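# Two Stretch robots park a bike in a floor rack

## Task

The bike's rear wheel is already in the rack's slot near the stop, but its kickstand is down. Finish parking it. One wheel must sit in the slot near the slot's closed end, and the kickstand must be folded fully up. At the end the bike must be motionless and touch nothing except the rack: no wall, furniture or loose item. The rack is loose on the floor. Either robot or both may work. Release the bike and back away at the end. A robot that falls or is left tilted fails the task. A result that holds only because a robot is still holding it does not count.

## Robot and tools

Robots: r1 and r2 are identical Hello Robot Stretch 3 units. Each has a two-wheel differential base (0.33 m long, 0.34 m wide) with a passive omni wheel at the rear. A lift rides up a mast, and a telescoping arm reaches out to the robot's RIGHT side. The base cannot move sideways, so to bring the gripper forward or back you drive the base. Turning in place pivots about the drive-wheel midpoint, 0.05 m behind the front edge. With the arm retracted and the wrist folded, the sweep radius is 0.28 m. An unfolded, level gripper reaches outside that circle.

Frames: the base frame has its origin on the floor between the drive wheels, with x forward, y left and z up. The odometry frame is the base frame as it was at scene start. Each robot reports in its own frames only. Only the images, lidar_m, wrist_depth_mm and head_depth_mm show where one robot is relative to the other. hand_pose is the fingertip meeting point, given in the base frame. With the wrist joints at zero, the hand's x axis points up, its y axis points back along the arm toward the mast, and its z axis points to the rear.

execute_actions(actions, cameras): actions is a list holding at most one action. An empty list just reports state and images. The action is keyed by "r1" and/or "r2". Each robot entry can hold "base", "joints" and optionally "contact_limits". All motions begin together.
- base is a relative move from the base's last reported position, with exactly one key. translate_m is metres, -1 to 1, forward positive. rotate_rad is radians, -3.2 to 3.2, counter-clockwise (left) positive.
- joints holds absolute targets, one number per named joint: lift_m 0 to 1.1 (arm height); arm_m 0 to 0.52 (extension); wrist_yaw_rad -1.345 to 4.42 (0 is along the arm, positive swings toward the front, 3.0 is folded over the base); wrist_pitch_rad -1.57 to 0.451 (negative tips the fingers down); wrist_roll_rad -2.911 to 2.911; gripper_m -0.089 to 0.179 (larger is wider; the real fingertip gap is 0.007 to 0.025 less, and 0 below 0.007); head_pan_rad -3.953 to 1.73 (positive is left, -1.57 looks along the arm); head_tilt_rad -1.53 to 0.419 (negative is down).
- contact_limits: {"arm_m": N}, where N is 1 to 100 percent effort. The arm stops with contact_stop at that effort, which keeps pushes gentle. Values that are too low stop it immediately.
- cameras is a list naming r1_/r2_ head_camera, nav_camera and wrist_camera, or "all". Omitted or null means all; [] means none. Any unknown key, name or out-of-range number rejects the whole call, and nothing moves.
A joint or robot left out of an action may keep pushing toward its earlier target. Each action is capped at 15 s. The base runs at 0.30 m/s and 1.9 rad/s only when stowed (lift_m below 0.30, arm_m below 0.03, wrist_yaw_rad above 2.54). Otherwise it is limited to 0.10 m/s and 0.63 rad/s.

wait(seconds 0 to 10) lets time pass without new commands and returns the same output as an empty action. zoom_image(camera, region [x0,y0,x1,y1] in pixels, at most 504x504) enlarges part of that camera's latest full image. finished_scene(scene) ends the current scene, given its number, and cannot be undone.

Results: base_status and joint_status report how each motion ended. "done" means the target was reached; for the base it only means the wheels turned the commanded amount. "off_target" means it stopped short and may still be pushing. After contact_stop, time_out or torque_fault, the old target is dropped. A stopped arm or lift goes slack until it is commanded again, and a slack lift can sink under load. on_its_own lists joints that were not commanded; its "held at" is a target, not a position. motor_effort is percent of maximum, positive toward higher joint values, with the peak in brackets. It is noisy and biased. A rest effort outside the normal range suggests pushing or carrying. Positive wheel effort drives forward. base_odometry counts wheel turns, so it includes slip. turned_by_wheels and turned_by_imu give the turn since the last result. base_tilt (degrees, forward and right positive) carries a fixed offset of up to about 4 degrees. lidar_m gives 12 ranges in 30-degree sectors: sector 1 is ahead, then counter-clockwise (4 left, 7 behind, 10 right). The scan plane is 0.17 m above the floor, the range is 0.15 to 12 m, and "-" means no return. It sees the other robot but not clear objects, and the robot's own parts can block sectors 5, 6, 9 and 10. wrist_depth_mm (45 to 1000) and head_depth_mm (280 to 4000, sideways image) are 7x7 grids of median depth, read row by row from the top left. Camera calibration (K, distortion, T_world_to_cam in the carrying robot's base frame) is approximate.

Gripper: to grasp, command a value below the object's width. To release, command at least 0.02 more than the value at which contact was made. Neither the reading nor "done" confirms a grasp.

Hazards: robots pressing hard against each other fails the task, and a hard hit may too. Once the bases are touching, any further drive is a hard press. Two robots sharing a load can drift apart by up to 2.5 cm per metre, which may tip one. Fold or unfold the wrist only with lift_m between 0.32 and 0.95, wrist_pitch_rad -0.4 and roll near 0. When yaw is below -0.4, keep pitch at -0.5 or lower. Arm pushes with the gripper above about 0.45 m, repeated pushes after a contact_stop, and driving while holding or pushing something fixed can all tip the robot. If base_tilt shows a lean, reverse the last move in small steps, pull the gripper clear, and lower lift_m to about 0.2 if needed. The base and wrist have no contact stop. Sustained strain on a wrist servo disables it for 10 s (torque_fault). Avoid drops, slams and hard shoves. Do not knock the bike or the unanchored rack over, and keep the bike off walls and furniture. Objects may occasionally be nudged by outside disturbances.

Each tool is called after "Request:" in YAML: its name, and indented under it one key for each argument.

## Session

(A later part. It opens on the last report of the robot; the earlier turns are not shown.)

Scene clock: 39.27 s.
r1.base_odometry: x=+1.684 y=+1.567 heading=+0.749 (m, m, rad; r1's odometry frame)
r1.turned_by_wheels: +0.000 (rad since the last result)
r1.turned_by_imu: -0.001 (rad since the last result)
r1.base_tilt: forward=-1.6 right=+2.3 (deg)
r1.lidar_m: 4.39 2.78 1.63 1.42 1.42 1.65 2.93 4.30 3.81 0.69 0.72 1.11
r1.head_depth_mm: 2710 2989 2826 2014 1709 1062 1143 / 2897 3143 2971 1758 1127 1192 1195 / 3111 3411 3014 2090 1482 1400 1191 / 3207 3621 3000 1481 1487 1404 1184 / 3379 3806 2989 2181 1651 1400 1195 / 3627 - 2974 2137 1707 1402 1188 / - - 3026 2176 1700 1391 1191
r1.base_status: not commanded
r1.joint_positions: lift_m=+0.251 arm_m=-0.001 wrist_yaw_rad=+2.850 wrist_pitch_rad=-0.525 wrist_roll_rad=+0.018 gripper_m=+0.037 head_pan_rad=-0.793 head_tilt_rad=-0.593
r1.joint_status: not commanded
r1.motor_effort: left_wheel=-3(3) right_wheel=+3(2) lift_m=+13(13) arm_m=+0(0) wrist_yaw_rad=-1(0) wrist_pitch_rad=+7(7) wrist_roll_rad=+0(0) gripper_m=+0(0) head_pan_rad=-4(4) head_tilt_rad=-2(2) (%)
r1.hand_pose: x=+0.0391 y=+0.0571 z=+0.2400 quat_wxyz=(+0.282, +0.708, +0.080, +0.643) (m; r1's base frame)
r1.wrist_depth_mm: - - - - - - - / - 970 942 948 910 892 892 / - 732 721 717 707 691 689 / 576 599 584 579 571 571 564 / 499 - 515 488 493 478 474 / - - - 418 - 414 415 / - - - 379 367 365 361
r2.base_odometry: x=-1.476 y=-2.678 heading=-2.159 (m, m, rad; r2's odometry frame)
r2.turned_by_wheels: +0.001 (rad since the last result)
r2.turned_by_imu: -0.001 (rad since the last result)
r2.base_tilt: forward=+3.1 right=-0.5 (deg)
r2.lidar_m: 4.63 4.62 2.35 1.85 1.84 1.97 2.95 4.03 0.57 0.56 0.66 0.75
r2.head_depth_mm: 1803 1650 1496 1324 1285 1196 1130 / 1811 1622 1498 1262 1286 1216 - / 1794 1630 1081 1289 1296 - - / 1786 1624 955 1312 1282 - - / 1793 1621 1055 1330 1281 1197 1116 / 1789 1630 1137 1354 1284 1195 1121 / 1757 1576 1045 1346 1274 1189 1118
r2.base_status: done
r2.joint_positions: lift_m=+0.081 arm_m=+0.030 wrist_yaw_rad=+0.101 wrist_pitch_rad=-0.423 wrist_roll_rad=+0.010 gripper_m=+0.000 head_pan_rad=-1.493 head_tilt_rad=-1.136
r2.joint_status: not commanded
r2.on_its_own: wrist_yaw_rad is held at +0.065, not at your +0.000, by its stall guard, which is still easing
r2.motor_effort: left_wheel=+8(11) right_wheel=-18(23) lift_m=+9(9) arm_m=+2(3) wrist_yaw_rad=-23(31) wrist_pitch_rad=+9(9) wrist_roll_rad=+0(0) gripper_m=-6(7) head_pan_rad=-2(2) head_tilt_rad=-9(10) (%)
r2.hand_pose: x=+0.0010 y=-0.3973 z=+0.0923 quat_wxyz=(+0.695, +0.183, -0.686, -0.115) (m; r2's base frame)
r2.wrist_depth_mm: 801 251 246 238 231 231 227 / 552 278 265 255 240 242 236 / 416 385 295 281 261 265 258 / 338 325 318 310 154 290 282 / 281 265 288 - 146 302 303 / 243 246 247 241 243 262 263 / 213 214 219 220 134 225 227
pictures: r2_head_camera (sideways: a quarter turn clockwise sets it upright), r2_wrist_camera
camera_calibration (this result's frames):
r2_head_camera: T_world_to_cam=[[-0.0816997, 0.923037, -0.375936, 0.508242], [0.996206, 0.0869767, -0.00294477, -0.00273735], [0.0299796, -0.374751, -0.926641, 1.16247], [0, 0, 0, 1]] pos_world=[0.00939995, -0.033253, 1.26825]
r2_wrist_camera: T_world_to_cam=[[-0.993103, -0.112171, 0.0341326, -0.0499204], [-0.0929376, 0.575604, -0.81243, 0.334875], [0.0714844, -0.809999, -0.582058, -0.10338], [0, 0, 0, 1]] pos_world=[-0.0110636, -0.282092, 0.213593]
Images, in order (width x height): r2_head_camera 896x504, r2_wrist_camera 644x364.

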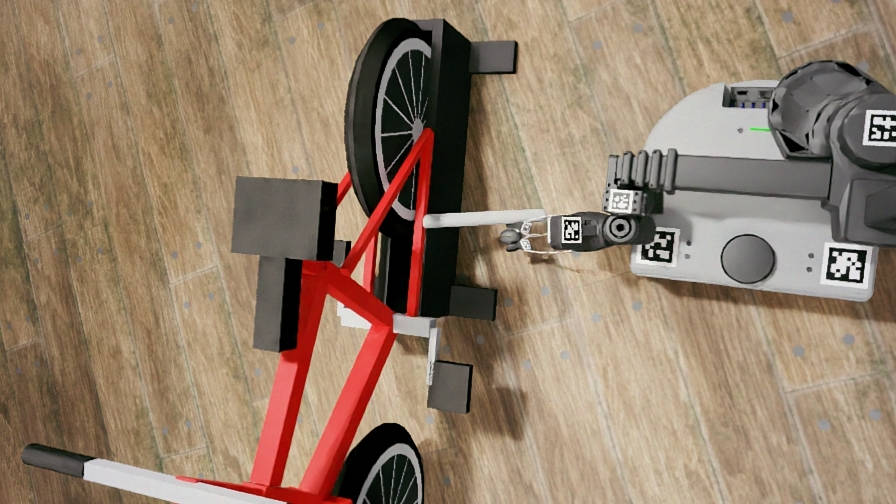

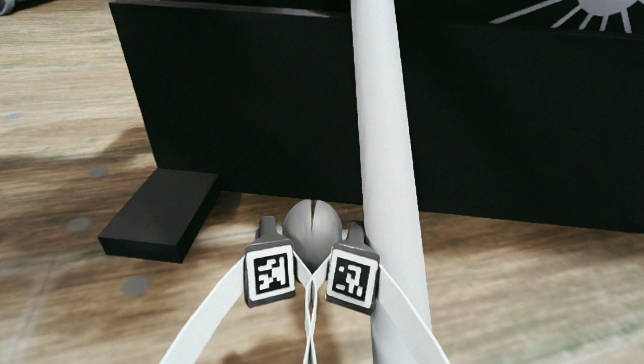

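Moving already. Continue.

Request:
execute_actions:
  actions:
    - {"r2":{"base":{"translate_m":-0.13},"joints":{"wrist_yaw_rad":0,"arm_m":0.07,"lift_m":0.05}}}
  cameras: ["r2_head_camera","r2_wrist_camera"]

Scene clock: 41.73 s.
r1.base_odometry: x=+1.684 y=+1.567 heading=+0.749 (m, m, rad; r1's odometry frame)
r1.turned_by_wheels: +0.000 (rad since the last result)
r1.turned_by_imu: -0.001 (rad since the last result)
r1.base_tilt: forward=-1.6 right=+2.2 (deg)
r1.lidar_m: 4.38 2.79 1.64 1.42 1.42 1.66 2.93 4.29 3.81 0.69 0.72 1.11
r1.head_depth_mm: 2725 2959 2990 2101 1710 1070 1139 / 2898 3153 2872 1882 1131 1192 1196 / 3023 3385 3014 1780 1475 1393 1198 / 3199 3527 2981 1476 1481 1394 1191 / 3405 3895 3003 2161 1653 1393 1187 / 3637 - 3026 2178 1689 1410 1190 / - - 2947 2166 1711 1402 1185
r1.base_status: not commanded
r1.joint_positions: lift_m=+0.251 arm_m=-0.001 wrist_yaw_rad=+2.850 wrist_pitch_rad=-0.525 wrist_roll_rad=+0.018 gripper_m=+0.037 head_pan_rad=-0.793 head_tilt_rad=-0.593
r1.joint_status: not commanded
r1.motor_effort: left_wheel=-3(3) right_wheel=+3(3) lift_m=+14(13) arm_m=+0(0) wrist_yaw_rad=+0(1) wrist_pitch_rad=+7(7) wrist_roll_rad=-1(0) gripper_m=+0(0) head_pan_rad=-5(4) head_tilt_rad=-3(3) (%)
r1.hand_pose: x=+0.0391 y=+0.0571 z=+0.2400 quat_wxyz=(+0.282, +0.708, +0.080, +0.643) (m; r1's base frame)
r1.wrist_depth_mm: - - - - - - - / - 961 945 936 931 900 900 / - 733 721 718 710 699 692 / 577 592 580 574 577 568 569 / 494 - 511 490 496 472 477 / - - - 417 - 414 413 / - - - 375 365 362 364
r2.base_odometry: x=-1.404 y=-2.570 heading=-2.158 (m, m, rad; r2's odometry frame)
r2.turned_by_wheels: +0.000 (rad since the last result)
r2.turned_by_imu: -0.001 (rad since the last result)
r2.base_tilt: forward=+3.1 right=-0.6 (deg)
r2.lidar_m: 4.74 4.72 2.29 1.80 1.79 1.91 2.86 3.92 0.57 0.55 0.57 0.76
r2.head_depth_mm: 1804 1618 1496 1382 1276 1208 1127 / 1782 1626 1503 1333 1288 1220 - / 1785 1621 1498 1301 1309 - - / 1778 1641 1500 1333 1273 - - / 1795 1627 868 1340 1278 1202 1121 / 1782 1617 1034 1334 1282 1201 1120 / 1774 1622 1138 1344 1272 1190 1115
r2.base_status: done
r2.joint_positions: lift_m=+0.074 arm_m=+0.070 wrist_yaw_rad=+0.002 wrist_pitch_rad=-0.420 wrist_roll_rad=+0.010 gripper_m=+0.000 head_pan_rad=-1.493 head_tilt_rad=-1.136
r2.joint_status: lift_m contact_stop (moved -0.007 of -0.031); the others done
r2.on_its_own: lift_m is slack since a contact_stop, until your next command for it (your +0.050 is given up)
r2.motor_effort: left_wheel=+3(6) right_wheel=-3(24) lift_m=+21(29) arm_m=+3(7) wrist_yaw_rad=-2(34) wrist_pitch_rad=+8(12) wrist_roll_rad=+0(0) gripper_m=-3(6) head_pan_rad=-2(5) head_tilt_rad=-9(9) (%)
r2.hand_pose: x=-0.0210 y=-0.4387 z=+0.0859 quat_wxyz=(+0.688, +0.148, -0.695, -0.148) (m; r2's base frame)
r2.wrist_depth_mm: 200 205 204 206 207 206 209 / 218 219 217 219 218 218 217 / 241 241 241 240 241 238 239 / 270 271 266 268 267 267 281 / 274 276 279 - 287 284 285 / 233 236 242 231 248 250 228 / 205 210 211 211 215 217 217
pictures: r2_head_camera (sideways: a quarter turn clockwise sets it upright), r2_wrist_camera
ARM HIT: r2's arm struck its own base hard.
camera_calibration (this result's frames):
r2_head_camera: T_world_to_cam=[[-0.0816317, 0.923172, -0.375619, 0.507828], [0.996213, 0.0868935, -0.00294149, -0.00274166], [0.0299233, -0.374436, -0.92677, 1.16263], [0, 0, 0, 1]] pos_world=[0.00939624, -0.0332418, 1.26824]
r2_wrist_camera: T_world_to_cam=[[-0.999324, -0.0135689, 0.0341763, -0.0331374], [-0.0357155, 0.579296, -0.814334, 0.354502], [-0.00874856, -0.815004, -0.579389, -0.143158], [0, 0, 0, 1]] pos_world=[-0.0217062, -0.322486, 0.206872]
Images, in order (width x height): r2_head_camera 896x504, r2_wrist_camera 644x364.

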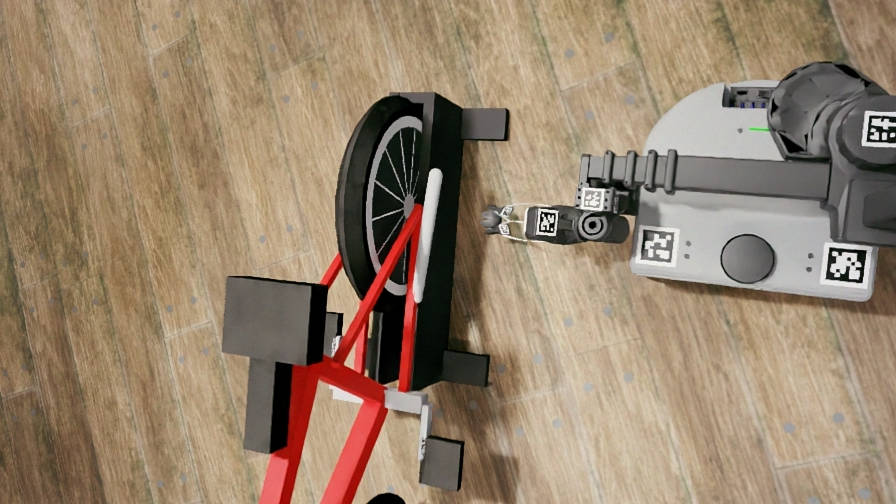

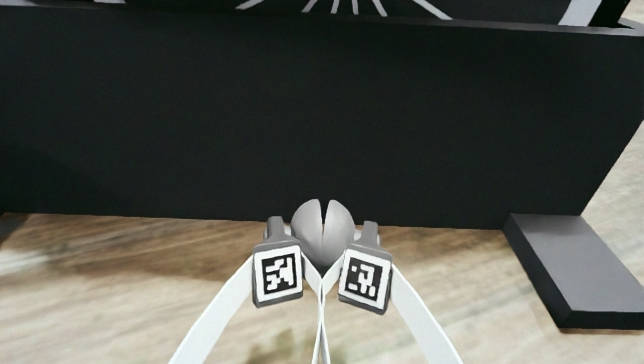

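Snapped up. Clear away.

Request:
execute_actions:
  actions:
    - {"r2":{"base":{"rotate_rad":0.9},"joints":{"arm_m":0,"lift_m":0.12,"wrist_yaw_rad":1.2,"head_pan_rad":-2.3,"head_tilt_rad":-1.0}}}
  cameras: ["r2_head_camera","r1_head_camera"]

Request:
finished_scene:
  scene: 1

Scene clock: 44.23 s.
r1.base_odometry: x=+1.684 y=+1.567 heading=+0.749 (m, m, rad; r1's odometry frame)
r1.turned_by_wheels: +0.000 (rad since the last result)
r1.turned_by_imu: -0.001 (rad since the last result)
r1.base_tilt: forward=-1.6 right=+2.2 (deg)
r1.lidar_m: 4.37 2.80 1.63 1.42 1.42 1.65 2.92 4.30 3.79 0.69 0.71 1.11
r1.head_depth_mm: 2751 2986 3005 2102 1702 1069 1141 / 2884 3128 2807 1711 1128 1191 1203 / 3053 3339 2998 1768 1487 1400 1189 / 3209 3559 3014 1474 1490 1397 1190 / 3435 3841 2997 2178 1642 1400 1188 / 3666 - 2998 2183 1717 1409 1193 / - - 2954 2154 1702 1397 1186
r1.base_status: not commanded
r1.joint_positions: lift_m=+0.251 arm_m=-0.001 wrist_yaw_rad=+2.850 wrist_pitch_rad=-0.525 wrist_roll_rad=+0.018 gripper_m=+0.037 head_pan_rad=-0.793 head_tilt_rad=-0.593
r1.joint_status: not commanded
r1.motor_effort: left_wheel=-3(3) right_wheel=+3(3) lift_m=+14(13) arm_m=+0(0) wrist_yaw_rad=+0(0) wrist_pitch_rad=+7(7) wrist_roll_rad=+0(0) gripper_m=+0(0) head_pan_rad=-4(5) head_tilt_rad=-2(3) (%)
r1.hand_pose: x=+0.0391 y=+0.0571 z=+0.2400 quat_wxyz=(+0.282, +0.708, +0.080, +0.643) (m; r1's base frame)
r1.wrist_depth_mm: - - - - - - - / - 975 951 932 928 905 893 / - 731 720 720 709 693 683 / 576 606 591 581 574 568 559 / 500 - 514 485 496 480 476 / - - - 418 - 417 405 / - - - 376 365 362 361
r2.base_odometry: x=-1.404 y=-2.570 heading=-1.259 (m, m, rad; r2's odometry frame)
r2.turned_by_wheels: +0.900 (rad since the last result)
r2.turned_by_imu: +0.894 (rad since the last result)
r2.base_tilt: forward=+3.1 right=-0.6 (deg)
r2.lidar_m: 2.61 1.87 1.78 1.83 2.44 3.92 4.02 0.55 0.55 0.74 4.11 4.75
r2.head_depth_mm: 2206 1890 1661 1490 1344 1217 1126 / 2202 1888 1669 1476 1278 1238 - / 2175 1921 1646 1165 1298 1243 - / 2206 1889 1660 1138 1322 1248 - / 2204 1881 1647 1197 1330 1238 1095 / 2205 1874 1656 1437 1307 1221 1107 / 2172 1840 1646 1276 1334 1217 1113
r2.base_status: done
r2.joint_positions: lift_m=+0.120 arm_m=+0.002 wrist_yaw_rad=+1.191 wrist_pitch_rad=-0.375 wrist_roll_rad=+0.007 gripper_m=+0.000 head_pan_rad=-2.293 head_tilt_rad=-1.001
r2.joint_status: all done
joint sent to its limit — the command would take r2.arm_m past its lower limit, so that joint was sent only as far as its limit.
r2.motor_effort: left_wheel=-2(6) right_wheel=+3(7) lift_m=+29(38) arm_m=-8(10) wrist_yaw_rad=+6(11) wrist_pitch_rad=-11(11) wrist_roll_rad=+2(3) gripper_m=-3(3) head_pan_rad=-3(40) head_tilt_rad=+1(20) (%)
r2.hand_pose: x=+0.1918 y=-0.2322 z=+0.1420 quat_wxyz=(+0.648, +0.500, -0.503, +0.279) (m; r2's base frame)
r2.wrist_depth_mm: - - - - - - - / 758 802 810 858 858 934 998 / 551 560 582 603 622 629 664 / 431 437 451 461 480 490 498 / 352 360 371 - 385 391 399 / 304 307 318 300 323 327 335 / 265 267 270 274 279 281 286
pictures: r1_head_camera (sideways: a quarter turn clockwise sets it upright), r2_head_camera (sideways: a quarter turn clockwise sets it upright)
camera_calibration (this result's frames):
r1_head_camera: T_world_to_cam=[[-0.42065, 0.395426, -0.816512, 1.08108], [0.704355, 0.709587, -0.0192259, 0.0218979], [0.571784, -0.583202, -0.577008, 0.710087], [0, 0, 0, 1]] pos_world=[0.0333143, -0.0288994, 1.29286]
r2_head_camera: T_world_to_cam=[[0.566126, 0.657626, -0.49702, 0.662005], [0.756283, -0.654231, -0.00420141, 0.000362827], [-0.327929, -0.373509, -0.867729, 1.08811], [0, 0, 0, 1]] pos_world=[-0.0182294, -0.0286949, 1.27322]
Images, in order (width x height): r1_head_camera 896x504, r2_head_camera 896x504.

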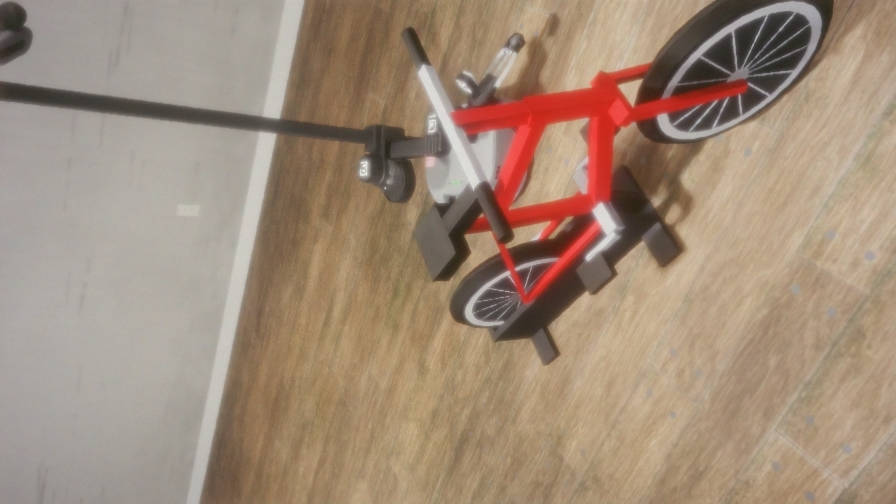

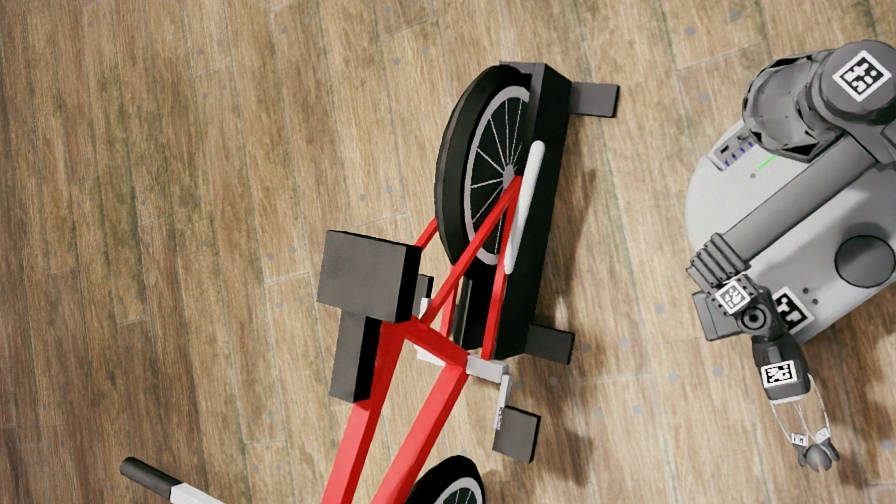

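The scene is finished: the task was done.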